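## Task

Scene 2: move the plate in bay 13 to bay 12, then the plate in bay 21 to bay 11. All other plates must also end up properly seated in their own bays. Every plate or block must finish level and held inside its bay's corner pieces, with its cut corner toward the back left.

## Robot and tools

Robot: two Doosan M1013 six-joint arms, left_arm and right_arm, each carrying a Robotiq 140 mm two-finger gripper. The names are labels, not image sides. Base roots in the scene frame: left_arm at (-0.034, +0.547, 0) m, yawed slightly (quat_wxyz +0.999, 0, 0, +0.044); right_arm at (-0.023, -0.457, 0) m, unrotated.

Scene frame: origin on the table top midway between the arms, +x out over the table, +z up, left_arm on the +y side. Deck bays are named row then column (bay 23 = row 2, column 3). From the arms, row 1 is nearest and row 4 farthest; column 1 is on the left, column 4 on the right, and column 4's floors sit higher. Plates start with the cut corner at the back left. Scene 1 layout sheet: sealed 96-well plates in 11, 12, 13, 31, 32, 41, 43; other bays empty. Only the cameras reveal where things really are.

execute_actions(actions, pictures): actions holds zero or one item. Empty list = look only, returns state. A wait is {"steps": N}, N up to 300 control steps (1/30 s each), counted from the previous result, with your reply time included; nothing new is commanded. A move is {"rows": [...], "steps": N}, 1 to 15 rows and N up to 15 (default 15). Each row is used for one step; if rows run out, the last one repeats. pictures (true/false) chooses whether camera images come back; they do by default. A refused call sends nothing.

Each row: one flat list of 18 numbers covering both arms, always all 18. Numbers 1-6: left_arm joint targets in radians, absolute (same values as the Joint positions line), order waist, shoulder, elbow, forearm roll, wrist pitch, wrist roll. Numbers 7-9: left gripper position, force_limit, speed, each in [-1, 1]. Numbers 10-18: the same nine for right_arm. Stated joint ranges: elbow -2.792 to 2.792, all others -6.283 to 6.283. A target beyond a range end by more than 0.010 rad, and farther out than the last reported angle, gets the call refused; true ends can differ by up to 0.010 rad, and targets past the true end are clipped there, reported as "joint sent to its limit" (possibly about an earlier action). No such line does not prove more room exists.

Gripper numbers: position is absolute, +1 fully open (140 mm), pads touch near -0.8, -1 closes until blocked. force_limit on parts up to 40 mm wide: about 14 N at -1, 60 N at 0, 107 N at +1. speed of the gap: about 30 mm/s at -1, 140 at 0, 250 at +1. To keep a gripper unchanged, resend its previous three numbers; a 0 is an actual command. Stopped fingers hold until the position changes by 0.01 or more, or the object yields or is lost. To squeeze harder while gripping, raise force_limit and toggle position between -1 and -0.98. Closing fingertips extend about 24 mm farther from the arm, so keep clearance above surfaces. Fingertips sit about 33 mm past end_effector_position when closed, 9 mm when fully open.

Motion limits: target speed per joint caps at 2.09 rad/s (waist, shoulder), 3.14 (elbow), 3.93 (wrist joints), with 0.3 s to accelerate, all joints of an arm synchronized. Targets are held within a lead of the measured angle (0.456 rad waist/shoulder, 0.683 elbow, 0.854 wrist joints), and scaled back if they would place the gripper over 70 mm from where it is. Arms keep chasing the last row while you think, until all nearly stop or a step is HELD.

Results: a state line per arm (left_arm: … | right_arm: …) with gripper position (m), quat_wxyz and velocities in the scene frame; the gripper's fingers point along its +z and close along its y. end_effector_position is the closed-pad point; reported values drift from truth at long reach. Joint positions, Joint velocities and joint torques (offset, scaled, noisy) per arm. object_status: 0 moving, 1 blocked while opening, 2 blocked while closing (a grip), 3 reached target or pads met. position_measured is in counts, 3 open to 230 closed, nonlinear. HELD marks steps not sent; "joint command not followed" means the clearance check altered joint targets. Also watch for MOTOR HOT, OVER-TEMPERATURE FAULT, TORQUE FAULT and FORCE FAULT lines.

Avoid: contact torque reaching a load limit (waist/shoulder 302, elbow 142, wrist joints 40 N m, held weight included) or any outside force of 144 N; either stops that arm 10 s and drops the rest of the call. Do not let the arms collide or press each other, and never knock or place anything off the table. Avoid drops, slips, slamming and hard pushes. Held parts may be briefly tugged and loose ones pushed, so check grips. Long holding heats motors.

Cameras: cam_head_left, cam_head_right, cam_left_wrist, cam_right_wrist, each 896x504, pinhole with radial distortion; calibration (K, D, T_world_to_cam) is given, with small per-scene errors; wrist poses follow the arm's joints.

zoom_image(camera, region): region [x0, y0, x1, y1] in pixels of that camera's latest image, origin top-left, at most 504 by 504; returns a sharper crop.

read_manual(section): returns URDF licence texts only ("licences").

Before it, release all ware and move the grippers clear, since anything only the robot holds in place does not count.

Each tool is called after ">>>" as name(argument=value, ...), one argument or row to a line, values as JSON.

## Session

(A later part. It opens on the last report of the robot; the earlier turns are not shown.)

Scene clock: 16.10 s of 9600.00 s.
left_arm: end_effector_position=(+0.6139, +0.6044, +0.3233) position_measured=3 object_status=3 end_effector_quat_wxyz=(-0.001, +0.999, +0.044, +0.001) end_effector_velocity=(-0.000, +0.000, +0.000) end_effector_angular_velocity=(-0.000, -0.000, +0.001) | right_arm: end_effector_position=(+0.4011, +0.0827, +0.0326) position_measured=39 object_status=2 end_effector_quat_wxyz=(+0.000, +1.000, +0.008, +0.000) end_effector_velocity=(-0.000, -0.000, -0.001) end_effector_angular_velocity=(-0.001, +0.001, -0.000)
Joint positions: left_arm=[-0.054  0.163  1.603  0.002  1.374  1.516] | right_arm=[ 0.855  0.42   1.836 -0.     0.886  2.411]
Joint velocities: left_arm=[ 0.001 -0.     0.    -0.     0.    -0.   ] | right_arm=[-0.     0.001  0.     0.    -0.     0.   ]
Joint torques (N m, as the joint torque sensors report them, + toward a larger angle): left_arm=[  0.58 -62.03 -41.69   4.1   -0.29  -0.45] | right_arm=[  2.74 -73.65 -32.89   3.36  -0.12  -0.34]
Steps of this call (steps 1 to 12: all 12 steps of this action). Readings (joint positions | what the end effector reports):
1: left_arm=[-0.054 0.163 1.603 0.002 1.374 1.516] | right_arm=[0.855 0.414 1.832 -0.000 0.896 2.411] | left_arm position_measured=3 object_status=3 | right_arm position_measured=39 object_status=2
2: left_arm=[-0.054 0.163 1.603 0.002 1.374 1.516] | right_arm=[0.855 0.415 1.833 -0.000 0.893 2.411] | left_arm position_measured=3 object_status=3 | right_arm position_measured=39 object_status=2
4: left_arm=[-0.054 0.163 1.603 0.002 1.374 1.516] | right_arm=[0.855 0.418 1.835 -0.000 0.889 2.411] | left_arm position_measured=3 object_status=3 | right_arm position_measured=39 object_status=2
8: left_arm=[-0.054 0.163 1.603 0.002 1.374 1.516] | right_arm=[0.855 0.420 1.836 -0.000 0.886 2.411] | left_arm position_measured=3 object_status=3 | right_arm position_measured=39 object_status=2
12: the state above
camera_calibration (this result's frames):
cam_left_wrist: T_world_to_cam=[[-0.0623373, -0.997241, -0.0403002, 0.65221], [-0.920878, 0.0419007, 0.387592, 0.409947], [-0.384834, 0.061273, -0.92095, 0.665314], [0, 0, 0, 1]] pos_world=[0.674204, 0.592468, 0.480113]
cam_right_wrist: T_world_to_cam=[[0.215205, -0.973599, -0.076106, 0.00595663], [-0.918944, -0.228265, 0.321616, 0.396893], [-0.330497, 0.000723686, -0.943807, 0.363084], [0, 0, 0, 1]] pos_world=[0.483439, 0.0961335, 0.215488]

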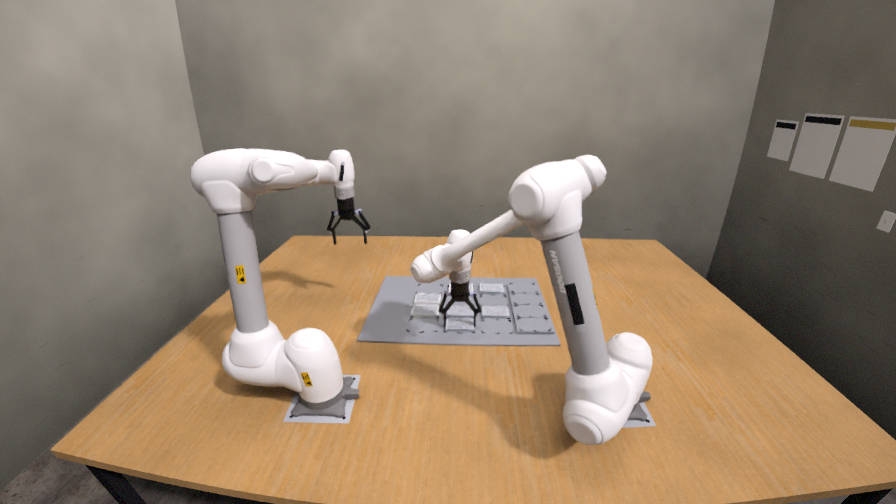

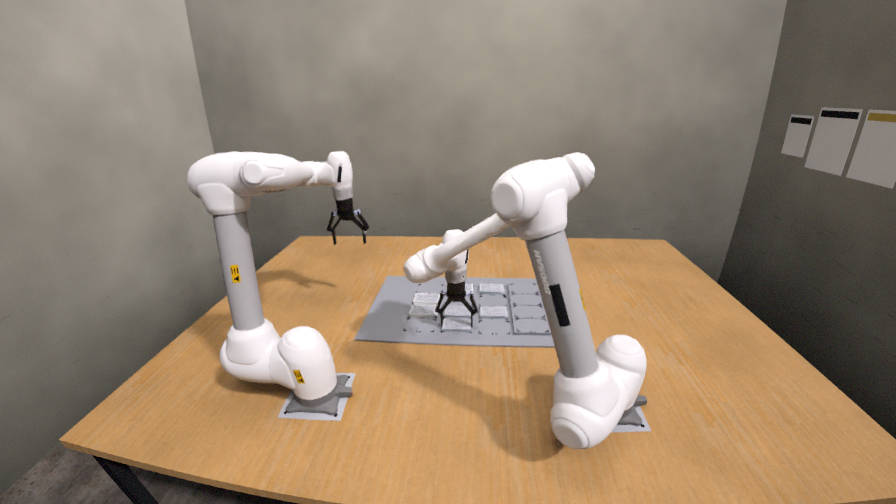

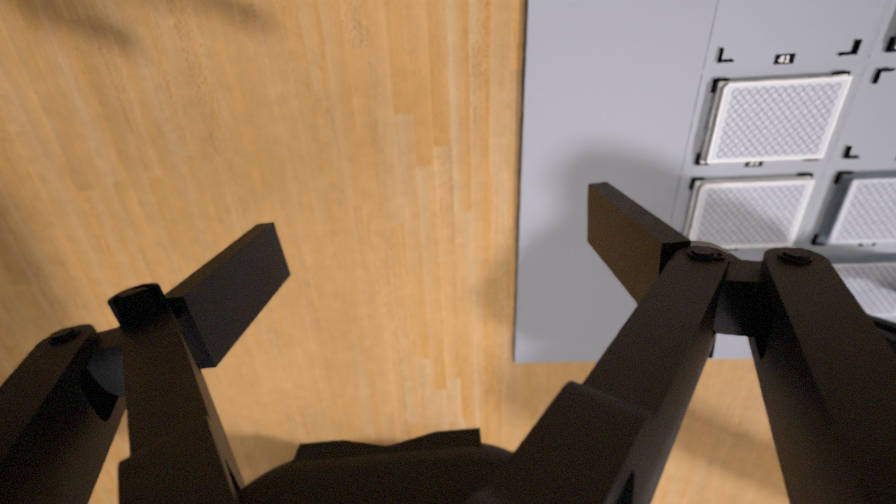

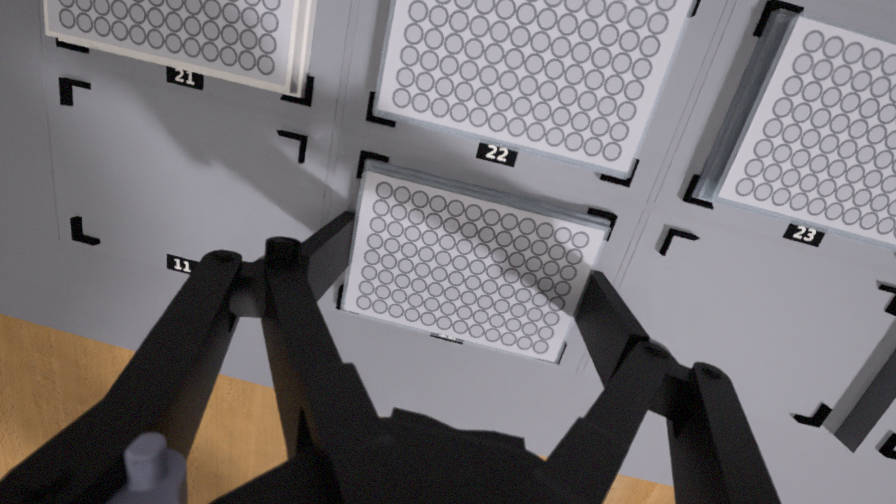

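>>> execute_actions(
  actions=[
    {"rows":[[-0.054,0.163,1.603,0.002,1.374,1.516,1,0,0,0.8549,0.4199,1.8358,0,0.8859,2.4107,1,-0.3,0]],"steps":7},
  ],
  pictures=false,
)

>>> execute_actions(
  actions=[
    {"rows":[[-0.054,0.163,1.603,0.002,1.374,1.516,1,0,0,0.8549,0.4018,1.8242,0,0.9156,2.4107,1,-0.3,0]],"steps":6},
  ],
  pictures=false,
)

>>> execute_actions(
  actions=[
    {"rows":[[-0.054,0.163,1.603,0.002,1.374,1.516,1,0,0,0.8854,0.6688,1.3786,0,1.0942,2.4412,1,-0.3,0]]},
  ],
  pictures=false,
)

>>> execute_actions(
  actions=[
    {"steps":13},
  ],
)

Scene clock: 21.50 s of 9600.00 s.
left_arm: end_effector_position=(+0.6139, +0.6044, +0.3233) position_measured=3 object_status=3 end_effector_quat_wxyz=(-0.001, +0.999, +0.044, +0.001) end_effector_velocity=(-0.000, +0.000, -0.000) end_effector_angular_velocity=(-0.000, +0.000, +0.000) | right_arm: end_effector_position=(+0.4011, +0.0827, +0.0325) position_measured=3 object_status=0 end_effector_quat_wxyz=(+0.000, +1.000, +0.007, -0.000) end_effector_velocity=(-0.000, +0.000, +0.000) end_effector_angular_velocity=(+0.001, -0.000, -0.000)
Joint positions: left_arm=[-0.054  0.163  1.603  0.002  1.374  1.516] | right_arm=[0.855 0.42  1.836 0.    0.886 2.411]
Joint velocities: left_arm=[ 0.  0.  0. -0.  0.  0.] | right_arm=[ 0. -0.  0.  0. -0.  0.]
Joint torques (N m, as the joint torque sensors report them, + toward a larger angle): left_arm=[  2.77 -62.22 -41.45   4.01  -0.31  -0.01] | right_arm=[  2.33 -71.99 -32.32   3.22  -0.06  -0.28]
Steps of this call (steps 1 to 15: the robot went on to your last target; steps 16 to 90: nothing new was sent; then 2.17 s passed at rest; steps 91 to 97: all 7 steps of this action). Readings (joint positions | what the end effector reports):
91: left_arm=[-0.054 0.163 1.603 0.002 1.374 1.516] | right_arm=[0.855 0.420 1.836 0.000 0.886 2.411] | left_arm position_measured=3 object_status=3 | right_arm position_measured=39 object_status=0
92: left_arm=[-0.054 0.163 1.603 0.002 1.374 1.516] | right_arm=[0.855 0.420 1.836 0.000 0.886 2.411] | left_arm position_measured=3 object_status=3 | right_arm position_measured=39 object_status=0
94: left_arm=[-0.054 0.163 1.603 0.002 1.374 1.516] | right_arm=[0.855 0.420 1.836 0.000 0.886 2.411] | left_arm position_measured=3 object_status=3 | right_arm position_measured=19 object_status=0
97: the state above

Scene clock: 21.70 s of 9600.00 s.
left_arm: end_effector_position=(+0.6139, +0.6044, +0.3233) position_measured=3 object_status=3 end_effector_quat_wxyz=(-0.001, +0.999, +0.044, +0.001) end_effector_velocity=(-0.001, +0.000, +0.000) end_effector_angular_velocity=(+0.000, +0.001, +0.000) | right_arm: end_effector_position=(+0.4011, +0.0827, +0.0477) position_measured=3 object_status=0 end_effector_quat_wxyz=(+0.000, +1.000, +0.007, -0.000) end_effector_velocity=(-0.001, -0.001, +0.028) end_effector_angular_velocity=(-0.002, +0.002, +0.000)
Joint positions: left_arm=[-0.054  0.163  1.603  0.002  1.374  1.516] | right_arm=[0.855 0.404 1.826 0.    0.912 2.411]
Joint velocities: left_arm=[ 0.    -0.001  0.     0.     0.001 -0.   ] | right_arm=[ 0.    -0.029 -0.018  0.     0.05   0.   ]
Joint torques (N m, as the joint torque sensors report them, + toward a larger angle): left_arm=[  1.49 -62.23 -41.69   4.1   -0.57  -0.45] | right_arm=[  1.82 -67.49 -30.82   3.06   0.33  -0.22]
Steps of this call (steps 1 to 6: all 6 steps of this action). Readings (joint positions | what the end effector reports):
1: left_arm=[-0.054 0.163 1.603 0.002 1.374 1.516] | right_arm=[0.855 0.420 1.836 0.000 0.886 2.411] | left_arm position_measured=3 object_status=3 | right_arm position_measured=3 object_status=0
2: left_arm=[-0.054 0.163 1.603 0.002 1.374 1.516] | right_arm=[0.855 0.417 1.834 0.000 0.892 2.411] | left_arm position_measured=3 object_status=3 | right_arm position_measured=3 object_status=0
4: left_arm=[-0.054 0.163 1.603 0.002 1.374 1.516] | right_arm=[0.855 0.408 1.828 0.000 0.906 2.411] | left_arm position_measured=3 object_status=3 | right_arm position_measured=3 object_status=0
6: the state above

Scene clock: 22.20 s of 9600.00 s.
left_arm: end_effector_position=(+0.6139, +0.6044, +0.3233) position_measured=3 object_status=3 end_effector_quat_wxyz=(-0.001, +0.999, +0.044, +0.001) end_effector_velocity=(-0.000, +0.001, -0.000) end_effector_angular_velocity=(-0.000, +0.001, +0.001) | right_arm: end_effector_position=(+0.4973, +0.2283, +0.0513) position_measured=3 object_status=3 end_effector_quat_wxyz=(-0.000, +1.000, +0.007, -0.000) end_effector_velocity=(+0.149, +0.249, -0.019) end_effector_angular_velocity=(-0.001, +0.001, +0.002)
Joint positions: left_arm=[-0.054  0.163  1.603  0.002  1.374  1.516] | right_arm=[0.882 0.637 1.432 0.    1.073 2.438]
Joint velocities: left_arm=[ 0.001  0.    -0.     0.     0.    -0.   ] | right_arm=[ 0.05   0.429 -0.711 -0.     0.284  0.049]
Joint torques (N m, as the joint torque sensors report them, + toward a larger angle): left_arm=[  2.71 -61.02 -41.8    3.91  -0.28  -0.46] | right_arm=[   1.06 -110.58  -32.62    3.03    0.41    0.14]
Steps of this call (steps 1 to 15: all 15 steps of this action). Readings (joint positions | what the end effector reports):
1: left_arm=[-0.054 0.163 1.603 0.002 1.374 1.516] | right_arm=[0.855 0.404 1.825 0.000 0.913 2.411] | left_arm position_measured=3 object_status=3 | right_arm position_measured=3 object_status=3
2: left_arm=[-0.054 0.163 1.603 0.002 1.374 1.516] | right_arm=[0.855 0.407 1.818 0.000 0.918 2.411] | left_arm position_measured=3 object_status=3 | right_arm position_measured=3 object_status=3
4: left_arm=[-0.054 0.163 1.603 0.002 1.374 1.516] | right_arm=[0.858 0.434 1.770 0.000 0.938 2.414] | left_arm position_measured=3 object_status=3 | right_arm position_measured=3 object_status=3
8: left_arm=[-0.054 0.163 1.603 0.002 1.374 1.516] | right_arm=[0.867 0.510 1.644 0.000 0.987 2.423] | left_arm position_measured=3 object_status=3 | right_arm position_measured=3 object_status=3
15: the state above

Scene clock: 22.63 s of 9600.00 s.
left_arm: end_effector_position=(+0.6139, +0.6044, +0.3233) position_measured=3 object_status=3 end_effector_quat_wxyz=(-0.001, +0.999, +0.044, +0.001) end_effector_velocity=(+0.000, -0.000, -0.000) end_effector_angular_velocity=(-0.000, +0.000, -0.000) | right_arm: end_effector_position=(+0.5081, +0.2466, +0.0500) position_measured=3 object_status=3 end_effector_quat_wxyz=(-0.000, +1.000, +0.007, +0.000) end_effector_velocity=(+0.000, +0.001, -0.000) end_effector_angular_velocity=(+0.001, -0.001, +0.000)
Joint positions: left_arm=[-0.054  0.163  1.603  0.002  1.374  1.516] | right_arm=[ 0.885  0.669  1.379 -0.     1.094  2.441]
Joint velocities: left_arm=[-0.001  0.    -0.    -0.    -0.    -0.   ] | right_arm=[ 0.     0.001 -0.001 -0.    -0.001  0.   ]
Joint torques (N m, as the joint torque sensors report them, + toward a larger angle): left_arm=[  1.41 -60.45 -41.75   4.29  -0.45  -0.77] | right_arm=[  1.89 -99.26 -37.17   3.61  -0.04  -0.4 ]
Steps of this call (steps 1 to 13: the robot went on to your last target). Readings (joint positions | what the end effector reports):
1: left_arm=[-0.054 0.163 1.603 0.002 1.374 1.516] | right_arm=[0.883 0.650 1.411 0.000 1.081 2.439] | left_arm position_measured=3 object_status=3 | right_arm position_measured=3 object_status=3
2: left_arm=[-0.054 0.163 1.603 0.002 1.374 1.516] | right_arm=[0.884 0.659 1.396 0.000 1.087 2.440] | left_arm position_measured=3 object_status=3 | right_arm position_measured=3 object_status=3
4: left_arm=[-0.054 0.163 1.603 0.002 1.374 1.516] | right_arm=[0.885 0.666 1.384 0.000 1.092 2.441] | left_arm position_measured=3 object_status=3 | right_arm position_measured=3 object_status=3
8: left_arm=[-0.054 0.163 1.603 0.002 1.374 1.516] | right_arm=[0.885 0.668 1.380 -0.000 1.094 2.441] | left_arm position_measured=3 object_status=3 | right_arm position_measured=3 object_status=3
13: the state above
camera_calibration (this result's frames):
cam_left_wrist: T_world_to_cam=[[-0.0623372, -0.997241, -0.0403002, 0.65221], [-0.920878, 0.0419005, 0.387591, 0.409947], [-0.384834, 0.061273, -0.92095, 0.665314], [0, 0, 0, 1]] pos_world=[0.674204, 0.592468, 0.480113]
cam_right_wrist: T_world_to_cam=[[0.215147, -0.973609, -0.0761424, 0.14388], [-0.918954, -0.228222, 0.321617, 0.527051], [-0.330506, 0.000776333, -0.943803, 0.414801], [0, 0, 0, 1]] pos_world=[0.590474, 0.260046, 0.232937]

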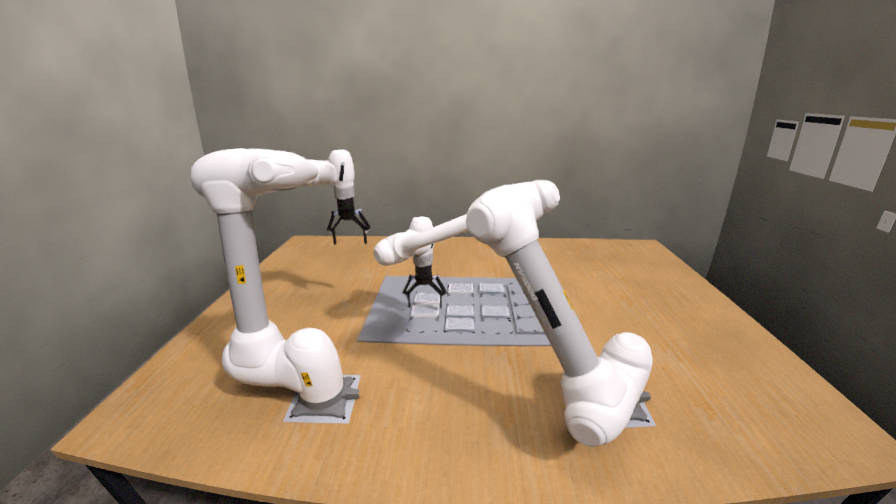

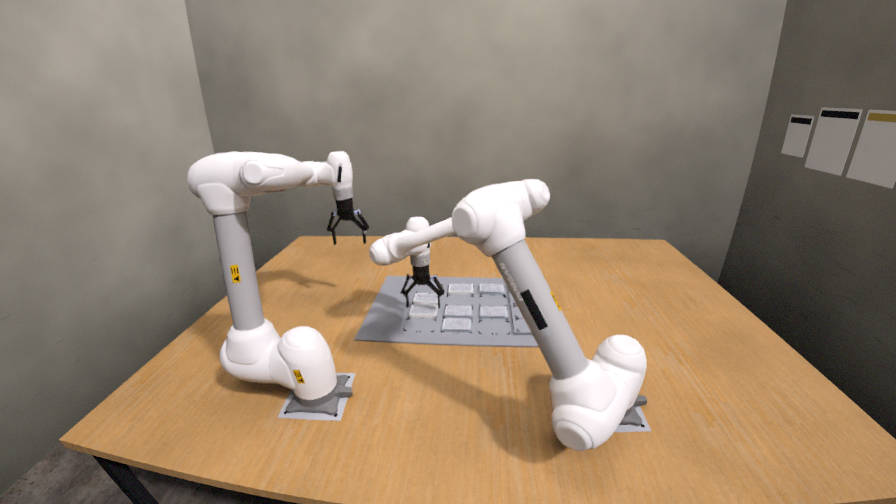

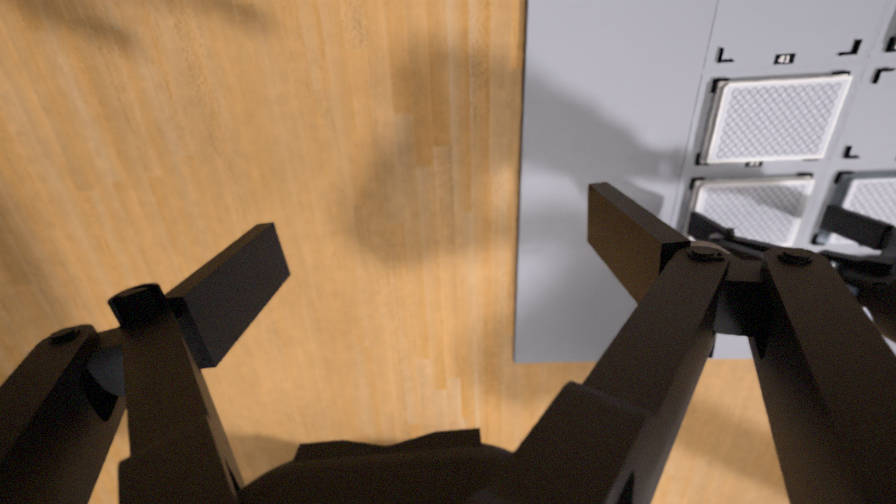

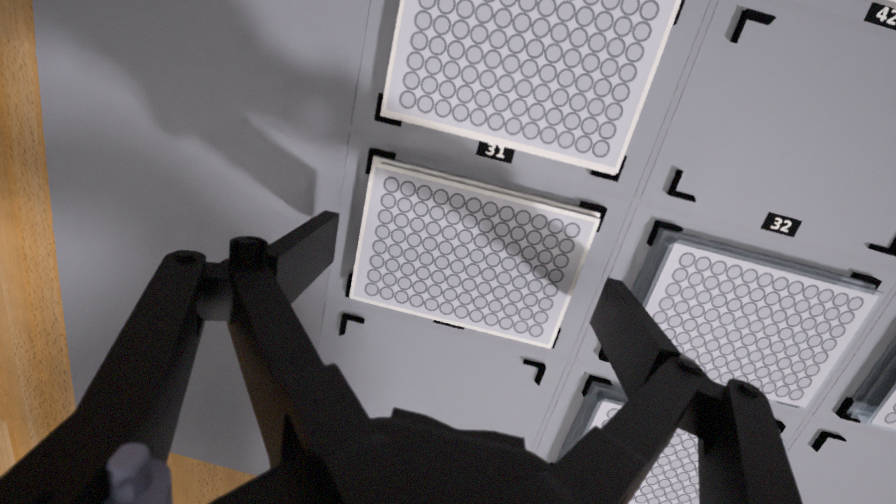

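>>> execute_actions(
  actions=[
    {"rows":[[-0.054,0.163,1.603,0.002,1.374,1.516,1,0,0,0.8854,0.6835,1.3909,0,1.0672,2.4412,1,-0.3,0]],"steps":9},
  ],
  pictures=false,
)

>>> execute_actions(
  actions=[
    {"rows":[[-0.054,0.163,1.603,0.002,1.374,1.516,1,0,0,0.8854,0.6835,1.3909,0,1.0672,2.4412,-1,-0.3,-0.5]]},
  ],
  pictures=false,
)

>>> execute_actions(
  actions=[
    {"rows":[[-0.054,0.163,1.603,0.002,1.374,1.516,1,0,0,0.8854,0.6812,1.3890,0,1.0715,2.4412,-1,-0.3,-0.5]],"steps":8},
  ],
  pictures=false,
)

>>> execute_actions(
  actions=[
    {"rows":[[-0.054,0.163,1.603,0.002,1.374,1.516,1,0,0,0.8854,0.6688,1.3786,0,1.0942,2.4412,-1,-0.3,-0.5]],"steps":7},
  ],
  pictures=false,
)

>>> execute_actions(
  actions=[
    {"rows":[[-0.054,0.163,1.603,0.002,1.374,1.516,1,0,0,0.9867,0.5836,1.5272,0,1.0308,2.5425,-1,-0.3,-0.5]]},
  ],
  pictures=false,
)

>>> execute_actions(
  actions=[
    {"steps":5},
  ],
)

Scene clock: 28.23 s of 9600.00 s.
left_arm: end_effector_position=(+0.6139, +0.6044, +0.3233) position_measured=3 object_status=3 end_effector_quat_wxyz=(-0.001, +0.999, +0.044, +0.001) end_effector_velocity=(-0.000, -0.001, +0.001) end_effector_angular_velocity=(-0.000, -0.001, -0.001) | right_arm: end_effector_position=(+0.5082, +0.2467, +0.0316) position_measured=3 object_status=3 end_effector_quat_wxyz=(-0.000, +1.000, +0.007, +0.000) end_effector_velocity=(+0.000, +0.000, -0.007) end_effector_angular_velocity=(+0.002, -0.002, +0.000)
Joint positions: left_arm=[-0.054  0.163  1.603  0.002  1.374  1.516] | right_arm=[ 0.885  0.683  1.39  -0.     1.068  2.441]
Joint velocities: left_arm=[-0.002 -0.001 -0.    -0.     0.    -0.001] | right_arm=[ 0.     0.005  0.005 -0.001 -0.013  0.   ]
Joint torques (N m, as the joint torque sensors report them, + toward a larger angle): left_arm=[  2.4  -66.01 -42.82   3.87  -0.31  -0.69] | right_arm=[   2.65 -102.35  -35.97    3.72   -0.27   -0.22]
Steps of this call (steps 1 to 30: the robot went on to your last target; steps 31 to 90: nothing new was sent; then 2.30 s passed at rest; steps 91 to 99: all 9 steps of this action). Readings (joint positions | what the end effector reports):
91: left_arm=[-0.054 0.163 1.603 0.002 1.374 1.516] | right_arm=[0.885 0.669 1.379 -0.000 1.094 2.441] | left_arm position_measured=3 object_status=3 | right_arm position_measured=3 object_status=3
92: left_arm=[-0.054 0.163 1.603 0.002 1.374 1.516] | right_arm=[0.885 0.672 1.381 -0.000 1.088 2.441] | left_arm position_measured=3 object_status=3 | right_arm position_measured=3 object_status=3
94: left_arm=[-0.054 0.163 1.603 0.002 1.374 1.516] | right_arm=[0.885 0.679 1.387 -0.000 1.076 2.441] | left_arm position_measured=3 object_status=3 | right_arm position_measured=3 object_status=3
98: left_arm=[-0.054 0.163 1.603 0.002 1.374 1.516] | right_arm=[0.885 0.683 1.390 -0.000 1.069 2.441] | left_arm position_measured=3 object_status=3 | right_arm position_measured=3 object_status=3
99: the state above

Scene clock: 28.73 s of 9600.00 s.
left_arm: end_effector_position=(+0.6139, +0.6044, +0.3233) position_measured=3 object_status=3 end_effector_quat_wxyz=(-0.001, +0.999, +0.044, +0.001) end_effector_velocity=(-0.000, +0.001, +0.001) end_effector_angular_velocity=(+0.000, -0.001, +0.001) | right_arm: end_effector_position=(+0.5082, +0.2467, +0.0312) position_measured=38 object_status=2 end_effector_quat_wxyz=(-0.000, +1.000, +0.007, +0.000) end_effector_velocity=(-0.000, +0.000, -0.001) end_effector_angular_velocity=(+0.000, +0.001, -0.000)
Joint positions: left_arm=[-0.054  0.163  1.603  0.002  1.374  1.516] | right_arm=[ 0.885  0.683  1.391 -0.     1.067  2.441]
Joint velocities: left_arm=[ 0.001 -0.001 -0.     0.     0.    -0.   ] | right_arm=[-0.     0.001  0.     0.001 -0.001  0.   ]
Joint torques (N m, as the joint torque sensors report them, + toward a larger angle): left_arm=[  2.25 -61.75 -42.05   4.01  -0.05  -0.29] | right_arm=[  1.32 -64.49 -21.48   3.39  -3.43  -0.45]
Steps of this call (steps 1 to 15: all 15 steps of this action). Readings (joint positions | what the end effector reports):
1: left_arm=[-0.054 0.163 1.603 0.002 1.374 1.516] | right_arm=[0.885 0.683 1.391 -0.000 1.068 2.441] | left_arm position_measured=3 object_status=3 | right_arm position_measured=3 object_status=0
2: left_arm=[-0.054 0.163 1.603 0.002 1.374 1.516] | right_arm=[0.885 0.683 1.391 -0.000 1.068 2.441] | left_arm position_measured=3 object_status=3 | right_arm position_measured=5 object_status=0
4: left_arm=[-0.054 0.163 1.603 0.002 1.374 1.516] | right_arm=[0.885 0.683 1.391 -0.000 1.067 2.441] | left_arm position_measured=3 object_status=3 | right_arm position_measured=15 object_status=0
8: left_arm=[-0.054 0.163 1.603 0.002 1.374 1.516] | right_arm=[0.885 0.683 1.391 -0.000 1.067 2.441] | left_arm position_measured=3 object_status=3 | right_arm position_measured=33 object_status=0
15: the state above

Scene clock: 29.00 s of 9600.00 s.
left_arm: end_effector_position=(+0.6139, +0.6044, +0.3233) position_measured=3 object_status=3 end_effector_quat_wxyz=(-0.001, +0.999, +0.044, +0.001) end_effector_velocity=(-0.000, +0.002, -0.001) end_effector_angular_velocity=(+0.000, +0.002, +0.003) | right_arm: end_effector_position=(+0.5080, +0.2465, +0.0333) position_measured=38 object_status=2 end_effector_quat_wxyz=(+0.000, +1.000, +0.007, -0.000) end_effector_velocity=(+0.000, +0.001, +0.004) end_effector_angular_velocity=(+0.003, -0.001, -0.001)
Joint positions: left_arm=[-0.054  0.163  1.603  0.002  1.374  1.516] | right_arm=[ 0.885  0.682  1.389 -0.     1.071  2.441]
Joint velocities: left_arm=[ 0.003  0.001  0.     0.     0.    -0.   ] | right_arm=[ 0.    -0.003 -0.003  0.001  0.002  0.   ]
Joint torques (N m, as the joint torque sensors report them, + toward a larger angle): left_arm=[  0.53 -63.11 -43.19   4.12   0.15  -0.75] | right_arm=[   2.11 -101.23  -36.31    3.59   -0.11   -0.34]
Steps of this call (steps 1 to 8: all 8 steps of this action). Readings (joint positions | what the end effector reports):
1: left_arm=[-0.054 0.163 1.603 0.002 1.374 1.516] | right_arm=[0.885 0.683 1.391 -0.000 1.067 2.441] | left_arm position_measured=3 object_status=3 | right_arm position_measured=38 object_status=2
2: left_arm=[-0.054 0.163 1.603 0.002 1.374 1.516] | right_arm=[0.885 0.683 1.390 -0.000 1.068 2.441] | left_arm position_measured=3 object_status=3 | right_arm position_measured=38 object_status=2
4: left_arm=[-0.054 0.163 1.603 0.002 1.374 1.516] | right_arm=[0.885 0.682 1.390 -0.000 1.070 2.441] | left_arm position_measured=3 object_status=3 | right_arm position_measured=38 object_status=2
8: the state above

Scene clock: 29.23 s of 9600.00 s.
left_arm: end_effector_position=(+0.6139, +0.6044, +0.3233) position_measured=3 object_status=3 end_effector_quat_wxyz=(-0.001, +0.999, +0.044, +0.001) end_effector_velocity=(-0.000, -0.000, +0.000) end_effector_angular_velocity=(-0.000, +0.000, -0.001) | right_arm: end_effector_position=(+0.5081, +0.2467, +0.0487) position_measured=38 object_status=2 end_effector_quat_wxyz=(+0.000, +1.000, +0.007, -0.000) end_effector_velocity=(-0.001, -0.000, +0.015) end_effector_angular_velocity=(-0.000, +0.001, -0.000)
Joint positions: left_arm=[-0.054  0.163  1.603  0.002  1.374  1.516] | right_arm=[ 0.885  0.67   1.379 -0.     1.092  2.441]
Joint velocities: left_arm=[-0.001 -0.     0.    -0.     0.     0.   ] | right_arm=[ 0.    -0.012 -0.01   0.001  0.022 -0.   ]
Joint torques (N m, as the joint torque sensors report them, + toward a larger angle): left_arm=[  0.92 -62.27 -42.5    4.03  -0.36  -0.51] | right_arm=[  1.46 -96.27 -35.42   3.6    0.15  -0.23]
Steps of this call (steps 1 to 7: all 7 steps of this action). Readings (joint positions | what the end effector reports):
1: left_arm=[-0.054 0.163 1.603 0.002 1.374 1.516] | right_arm=[0.885 0.681 1.389 -0.000 1.072 2.441] | left_arm position_measured=3 object_status=3 | right_arm position_measured=38 object_status=2
2: left_arm=[-0.054 0.163 1.603 0.002 1.374 1.516] | right_arm=[0.885 0.679 1.387 -0.000 1.077 2.441] | left_arm position_measured=3 object_status=3 | right_arm position_measured=38 object_status=2
4: left_arm=[-0.054 0.163 1.603 0.002 1.374 1.516] | right_arm=[0.885 0.672 1.382 -0.000 1.087 2.441] | left_arm position_measured=3 object_status=3 | right_arm position_measured=38 object_status=2
7: the state above

Scene clock: 29.73 s of 9600.00 s.
left_arm: end_effector_position=(+0.6139, +0.6044, +0.3233) position_measured=3 object_status=3 end_effector_quat_wxyz=(-0.001, +0.999, +0.044, +0.001) end_effector_velocity=(+0.000, -0.000, +0.000) end_effector_angular_velocity=(+0.000, -0.001, -0.000) | right_arm: end_effector_position=(+0.4018, +0.2467, +0.0499) position_measured=38 object_status=2 end_effector_quat_wxyz=(+0.000, +1.000, +0.007, +0.000) end_effector_velocity=(-0.008, -0.001, +0.000) end_effector_angular_velocity=(-0.000, +0.001, -0.001)
Joint positions: left_arm=[-0.054  0.163  1.603  0.002  1.374  1.516] | right_arm=[ 0.986  0.584  1.526 -0.     1.031  2.542]
Joint velocities: left_arm=[-0.    -0.     0.     0.    -0.001  0.   ] | right_arm=[ 0.007 -0.007  0.011  0.    -0.003  0.007]
Joint torques (N m, as the joint torque sensors report them, + toward a larger angle): left_arm=[  2.54 -63.46 -42.98   4.23  -0.22  -0.74] | right_arm=[ -0.58 -93.67 -35.3    3.6    0.44  -0.12]
Steps of this call (steps 1 to 15: all 15 steps of this action). Readings (joint positions | what the end effector reports):
1: left_arm=[-0.054 0.163 1.603 0.002 1.374 1.516] | right_arm=[0.886 0.669 1.379 -0.000 1.093 2.441] | left_arm position_measured=3 object_status=3 | right_arm position_measured=38 object_status=2
2: left_arm=[-0.054 0.163 1.603 0.002 1.374 1.516] | right_arm=[0.890 0.665 1.386 -0.000 1.090 2.446] | left_arm position_measured=3 object_status=3 | right_arm position_measured=38 object_status=2
4: left_arm=[-0.054 0.163 1.603 0.002 1.374 1.516] | right_arm=[0.918 0.642 1.426 -0.000 1.073 2.474] | left_arm position_measured=3 object_status=3 | right_arm position_measured=38 object_status=2
8: left_arm=[-0.054 0.163 1.603 0.002 1.374 1.516] | right_arm=[0.970 0.598 1.503 -0.000 1.041 2.526] | left_arm position_measured=3 object_status=3 | right_arm position_measured=38 object_status=2
15: the state above

Scene clock: 29.90 s of 9600.00 s.
left_arm: end_effector_position=(+0.6139, +0.6044, +0.3233) position_measured=3 object_status=3 end_effector_quat_wxyz=(-0.001, +0.999, +0.044, +0.001) end_effector_velocity=(-0.000, -0.001, +0.001) end_effector_angular_velocity=(-0.000, -0.001, -0.001) | right_arm: end_effector_position=(+0.4013, +0.2467, +0.0499) position_measured=38 object_status=2 end_effector_quat_wxyz=(+0.000, +1.000, +0.007, -0.000) end_effector_velocity=(-0.001, -0.000, -0.000) end_effector_angular_velocity=(-0.001, -0.000, +0.001)
Joint positions: left_arm=[-0.054  0.163  1.603  0.002  1.374  1.516] | right_arm=[ 0.987  0.584  1.527 -0.     1.031  2.542]
Joint velocities: left_arm=[-0.001 -0.001 -0.    -0.    -0.     0.   ] | right_arm=[ 0.001 -0.001  0.001 -0.    -0.     0.001]
Joint torques (N m, as the joint torque sensors report them, + toward a larger angle): left_arm=[ -0.42 -60.8  -42.86   4.04  -0.53  -0.1 ] | right_arm=[  3.21 -91.9  -36.13   3.58   0.07  -0.37]
Steps of this call (steps 1 to 5: the robot went on to your last target). Readings (joint positions | what the end effector reports):
1: left_arm=[-0.054 0.163 1.603 0.002 1.374 1.516] | right_arm=[0.986 0.584 1.527 -0.000 1.031 2.542] | left_arm position_measured=3 object_status=3 | right_arm position_measured=38 object_status=2
2: left_arm=[-0.054 0.163 1.603 0.002 1.374 1.516] | right_arm=[0.986 0.584 1.527 -0.000 1.031 2.542] | left_arm position_measured=3 object_status=3 | right_arm position_measured=38 object_status=2
4: left_arm=[-0.054 0.163 1.603 0.002 1.374 1.516] | right_arm=[0.987 0.584 1.527 -0.000 1.031 2.542] | left_arm position_measured=3 object_status=3 | right_arm position_measured=38 object_status=2
5: the state above
camera_calibration (this result's frames):
cam_left_wrist: T_world_to_cam=[[-0.0623374, -0.997241, -0.0403002, 0.65221], [-0.920878, 0.0419007, 0.387592, 0.409947], [-0.384834, 0.061273, -0.92095, 0.665314], [0, 0, 0, 1]] pos_world=[0.674204, 0.592468, 0.480113]
cam_right_wrist: T_world_to_cam=[[0.215092, -0.973624, -0.0761024, 0.166937], [-0.918957, -0.228157, 0.321655, 0.428852], [-0.330535, 0.000749397, -0.943794, 0.37942], [0, 0, 0, 1]] pos_world=[0.483601, 0.260095, 0.232856]

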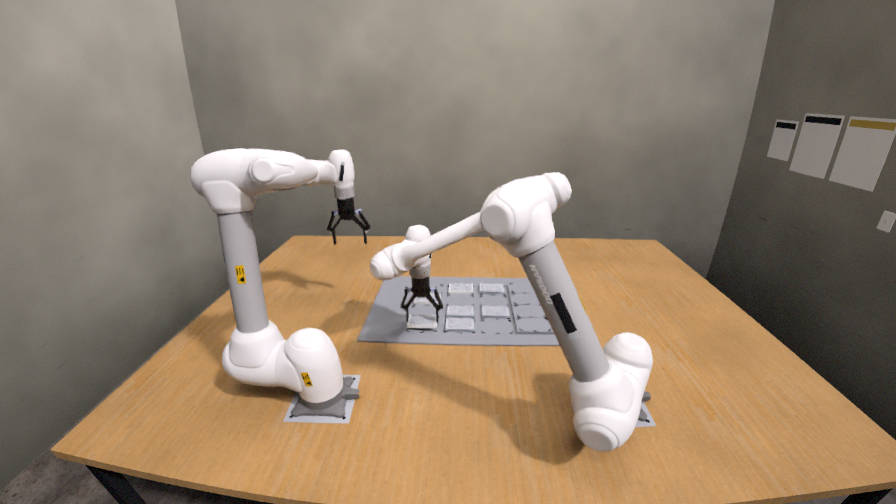

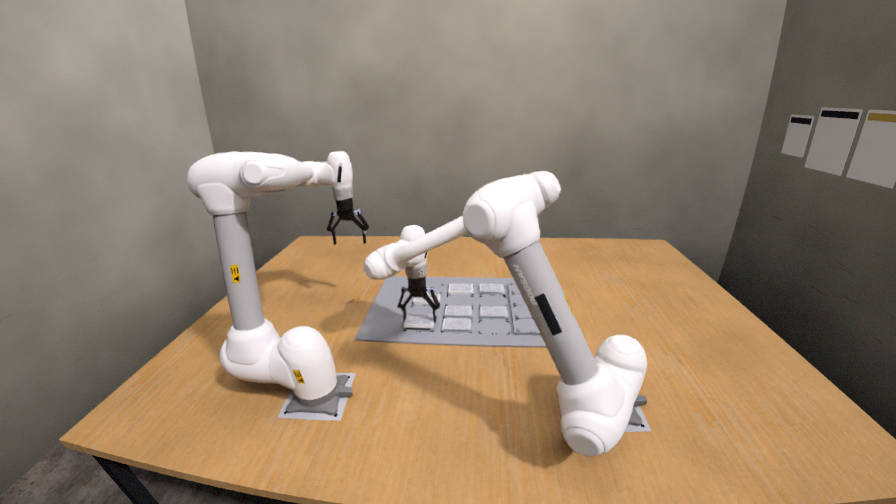

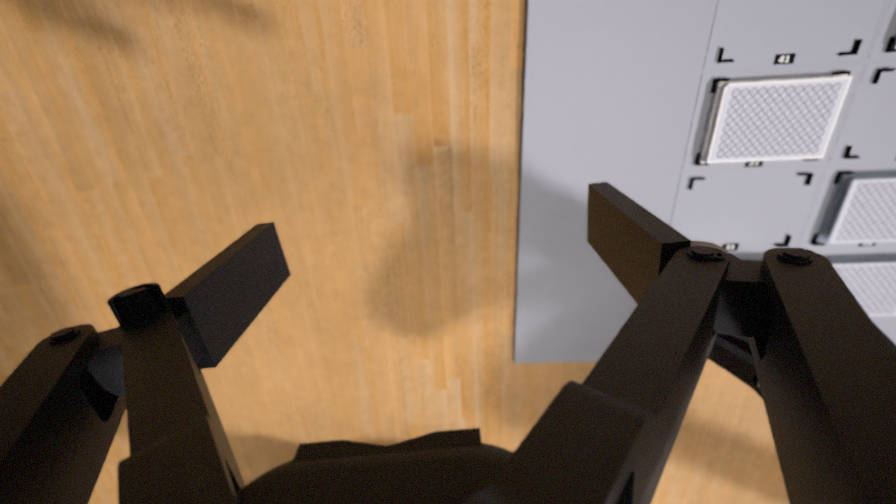

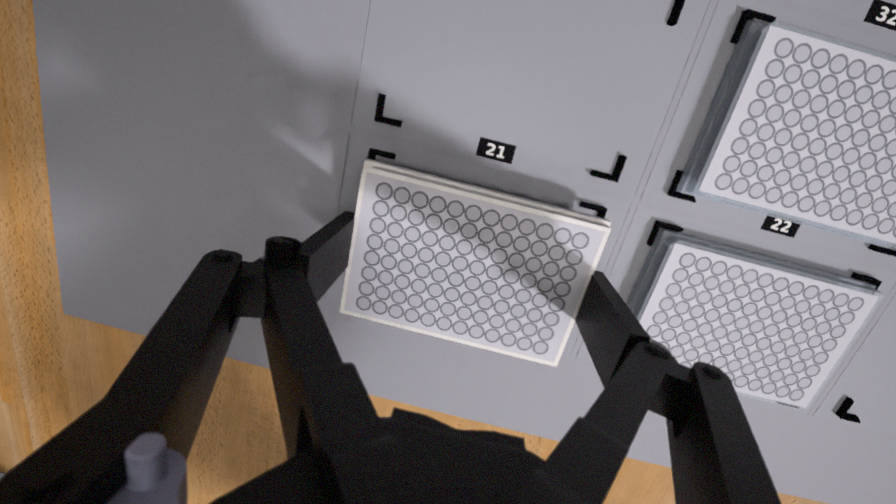

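>>> execute_actions(
  actions=[
    {"rows":[[-0.054,0.163,1.603,0.002,1.374,1.516,1,0,0,0.9867,0.5938,1.5348,0,1.0130,2.5425,-1,-0.3,-0.5]],"steps":8},
  ],
)

>>> execute_actions(
  actions=[
    {"rows":[[-0.054,0.163,1.603,0.002,1.374,1.516,1,0,0,0.9867,0.5984,1.5383,0,1.0048,2.5425,-1,-0.3,-0.5]],"steps":12},
  ],
)

Scene clock: 35.97 s of 9600.00 s.
left_arm: end_effector_position=(+0.6139, +0.6044, +0.3233) position_measured=3 object_status=3 end_effector_quat_wxyz=(-0.001, +0.999, +0.044, +0.001) end_effector_velocity=(-0.000, +0.001, -0.000) end_effector_angular_velocity=(+0.000, -0.000, +0.002) | right_arm: end_effector_position=(+0.4012, +0.2468, +0.0387) position_measured=38 object_status=2 end_effector_quat_wxyz=(-0.000, +1.000, +0.007, +0.000) end_effector_velocity=(+0.000, +0.000, -0.009) end_effector_angular_velocity=(-0.000, +0.000, -0.000)
Joint positions: left_arm=[-0.054  0.163  1.603  0.002  1.374  1.516] | right_arm=[0.987 0.593 1.534 0.    1.014 2.542]
Joint velocities: left_arm=[ 0.002 -0.     0.     0.    -0.    -0.   ] | right_arm=[-0.     0.008  0.005  0.    -0.012 -0.   ]
Joint torques (N m, as the joint torque sensors report them, + toward a larger angle): left_arm=[  1.01 -62.01 -41.8    4.17  -0.31  -0.36] | right_arm=[  2.43 -93.53 -36.91   3.57  -0.31  -0.28]
Steps of this call (steps 1 to 15: the robot went on to your last target; steps 16 to 90: nothing new was sent; then 2.80 s passed at rest; steps 91 to 98: all 8 steps of this action). Readings (joint positions | what the end effector reports):
91: left_arm=[-0.054 0.163 1.603 0.002 1.374 1.516] | right_arm=[0.987 0.584 1.527 0.000 1.030 2.542] | left_arm position_measured=3 object_status=3 | right_arm position_measured=38 object_status=2
92: left_arm=[-0.054 0.163 1.603 0.002 1.374 1.516] | right_arm=[0.987 0.586 1.529 0.000 1.026 2.542] | left_arm position_measured=3 object_status=3 | right_arm position_measured=38 object_status=2
94: left_arm=[-0.054 0.163 1.603 0.002 1.374 1.516] | right_arm=[0.987 0.591 1.533 0.000 1.018 2.543] | left_arm position_measured=3 object_status=3 | right_arm position_measured=38 object_status=2
98: the state above
camera_calibration (this result's frames):
cam_left_wrist: T_world_to_cam=[[-0.0623374, -0.997241, -0.0403002, 0.65221], [-0.920878, 0.0419007, 0.387592, 0.409947], [-0.384834, 0.061273, -0.92095, 0.665314], [0, 0, 0, 1]] pos_world=[0.674204, 0.592468, 0.480113]
cam_right_wrist: T_world_to_cam=[[0.21512, -0.973602, -0.0763064, 0.166211], [-0.918958, -0.228251, 0.321585, 0.432414], [-0.330513, 0.000943041, -0.943801, 0.368726], [0, 0, 0, 1]] pos_world=[0.483484, 0.260174, 0.221629]

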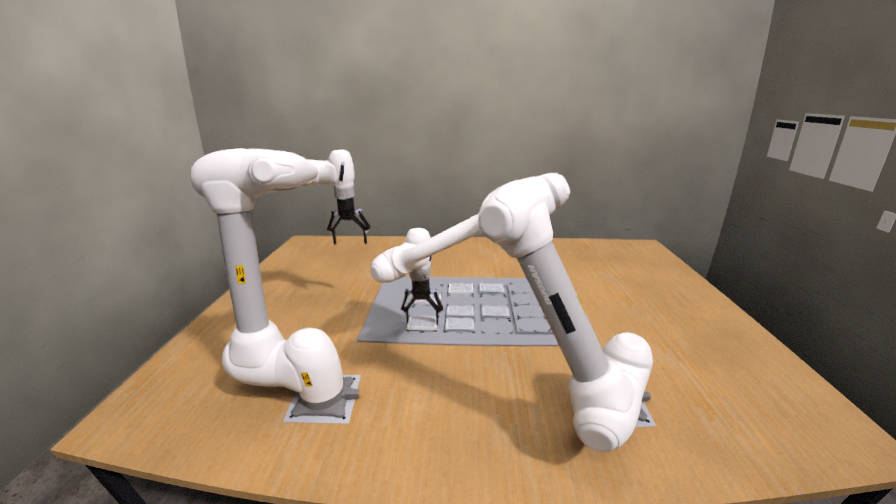

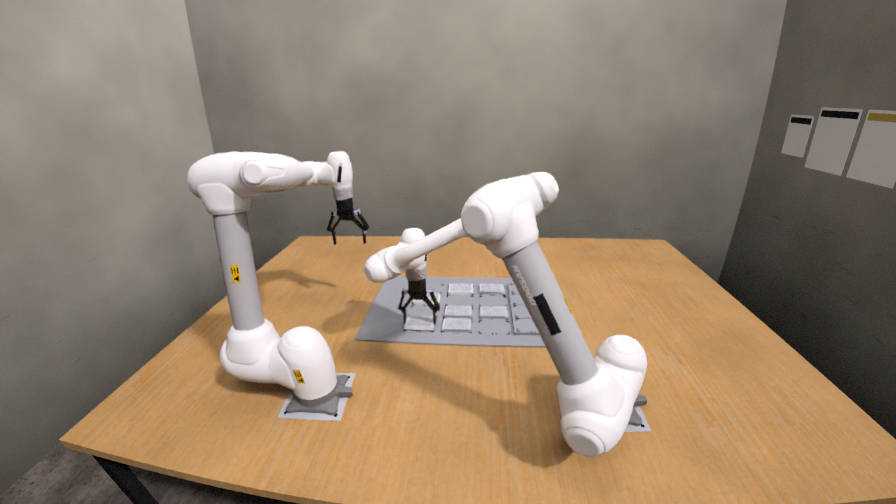

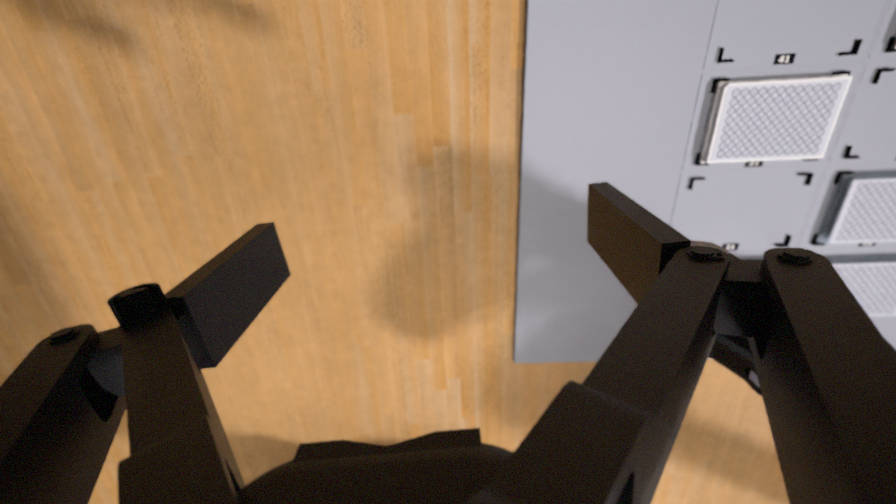

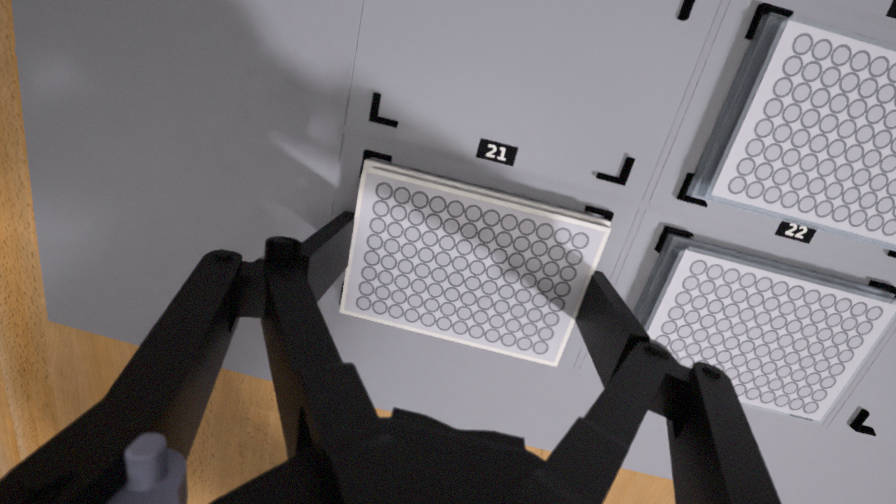

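Scene clock: 36.37 s of 9600.00 s.
left_arm: end_effector_position=(+0.6139, +0.6044, +0.3233) position_measured=3 object_status=3 end_effector_quat_wxyz=(-0.001, +0.999, +0.044, +0.001) end_effector_velocity=(+0.000, +0.000, +0.001) end_effector_angular_velocity=(+0.000, -0.002, +0.000) | right_arm: end_effector_position=(+0.4012, +0.2467, +0.0326) position_measured=38 object_status=2 end_effector_quat_wxyz=(-0.000, +1.000, +0.008, +0.000) end_effector_velocity=(+0.000, +0.000, -0.000) end_effector_angular_velocity=(+0.002, -0.001, -0.000)
Joint positions: left_arm=[-0.054  0.163  1.603  0.002  1.374  1.516] | right_arm=[ 0.987  0.598  1.538 -0.     1.005  2.543]
Joint velocities: left_arm=[ 0.    -0.001  0.    -0.    -0.001  0.   ] | right_arm=[-0.    -0.     0.    -0.    -0.002 -0.   ]
Joint torques (N m, as the joint torque sensors report them, + toward a larger angle): left_arm=[ -0.72 -61.71 -41.33   3.92  -0.08  -0.15] | right_arm=[  2.38 -91.66 -35.83   3.51   0.02  -0.32]
Steps of this call (steps 1 to 12: all 12 steps of this action). Readings (joint positions | what the end effector reports):
1: left_arm=[-0.054 0.163 1.603 0.002 1.374 1.516] | right_arm=[0.987 0.593 1.535 0.000 1.013 2.543] | left_arm position_measured=3 object_status=3 | right_arm position_measured=38 object_status=2
2: left_arm=[-0.054 0.163 1.603 0.002 1.374 1.516] | right_arm=[0.987 0.595 1.535 0.000 1.011 2.543] | left_arm position_measured=3 object_status=3 | right_arm position_measured=38 object_status=2
4: left_arm=[-0.054 0.163 1.603 0.002 1.374 1.516] | right_arm=[0.987 0.597 1.537 -0.000 1.007 2.543] | left_arm position_measured=3 object_status=3 | right_arm position_measured=38 object_status=2
8: left_arm=[-0.054 0.163 1.603 0.002 1.374 1.516] | right_arm=[0.987 0.598 1.538 -0.000 1.005 2.543] | left_arm position_measured=3 object_status=3 | right_arm position_measured=38 object_status=2
12: the state above
camera_calibration (this result's frames):
cam_left_wrist: T_world_to_cam=[[-0.062337, -0.997241, -0.0403002, 0.65221], [-0.920878, 0.0419004, 0.387592, 0.409947], [-0.384834, 0.0612729, -0.92095, 0.665314], [0, 0, 0, 1]] pos_world=[0.674204, 0.592468, 0.480113]
cam_right_wrist: T_world_to_cam=[[0.215203, -0.973592, -0.0761942, 0.165655], [-0.918969, -0.228292, 0.321526, 0.434395], [-0.33043, 0.000826556, -0.94383, 0.362976], [0, 0, 0, 1]] pos_world=[0.483484, 0.26015, 0.21554]

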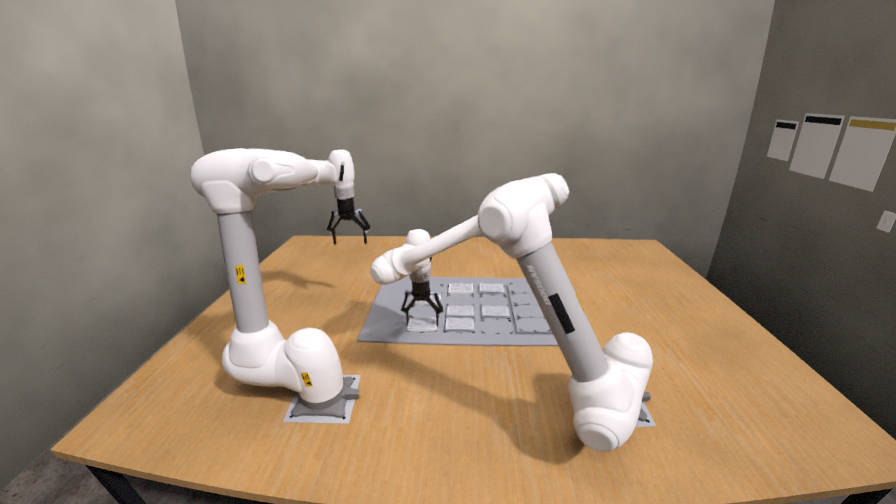

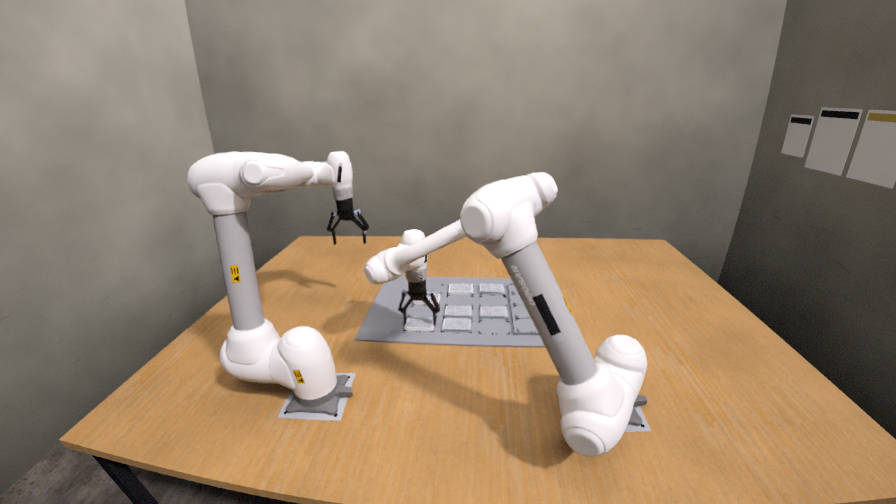

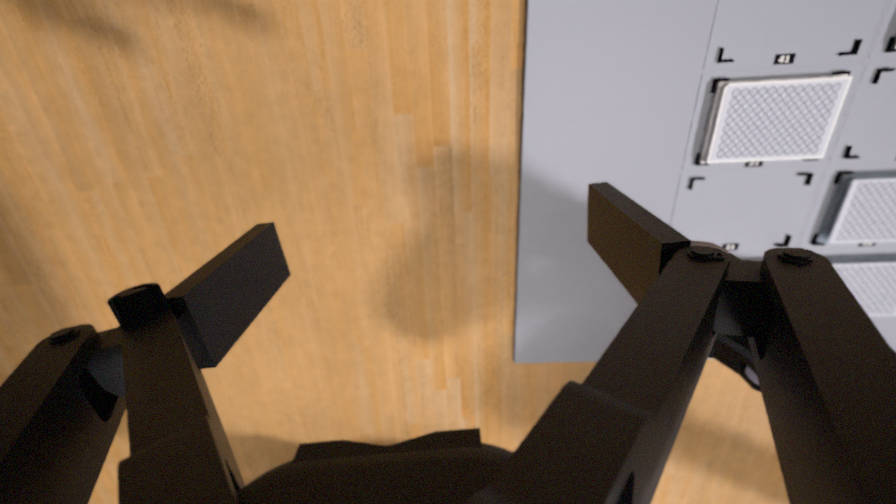

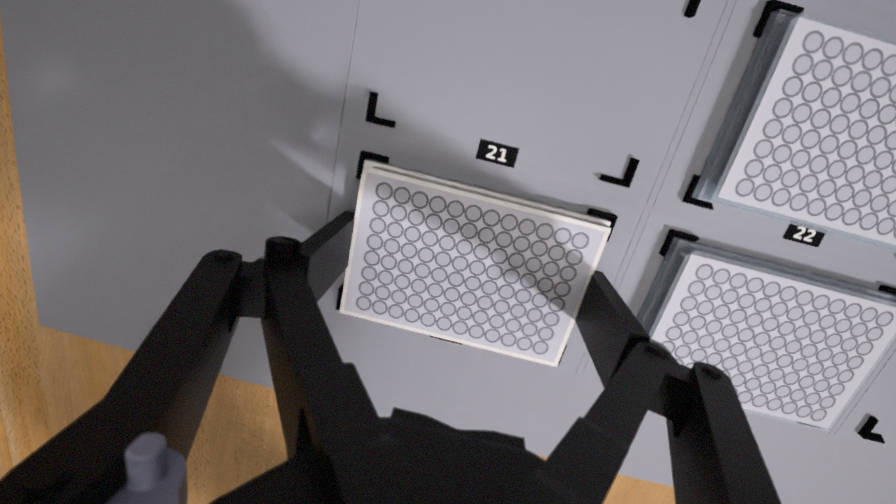

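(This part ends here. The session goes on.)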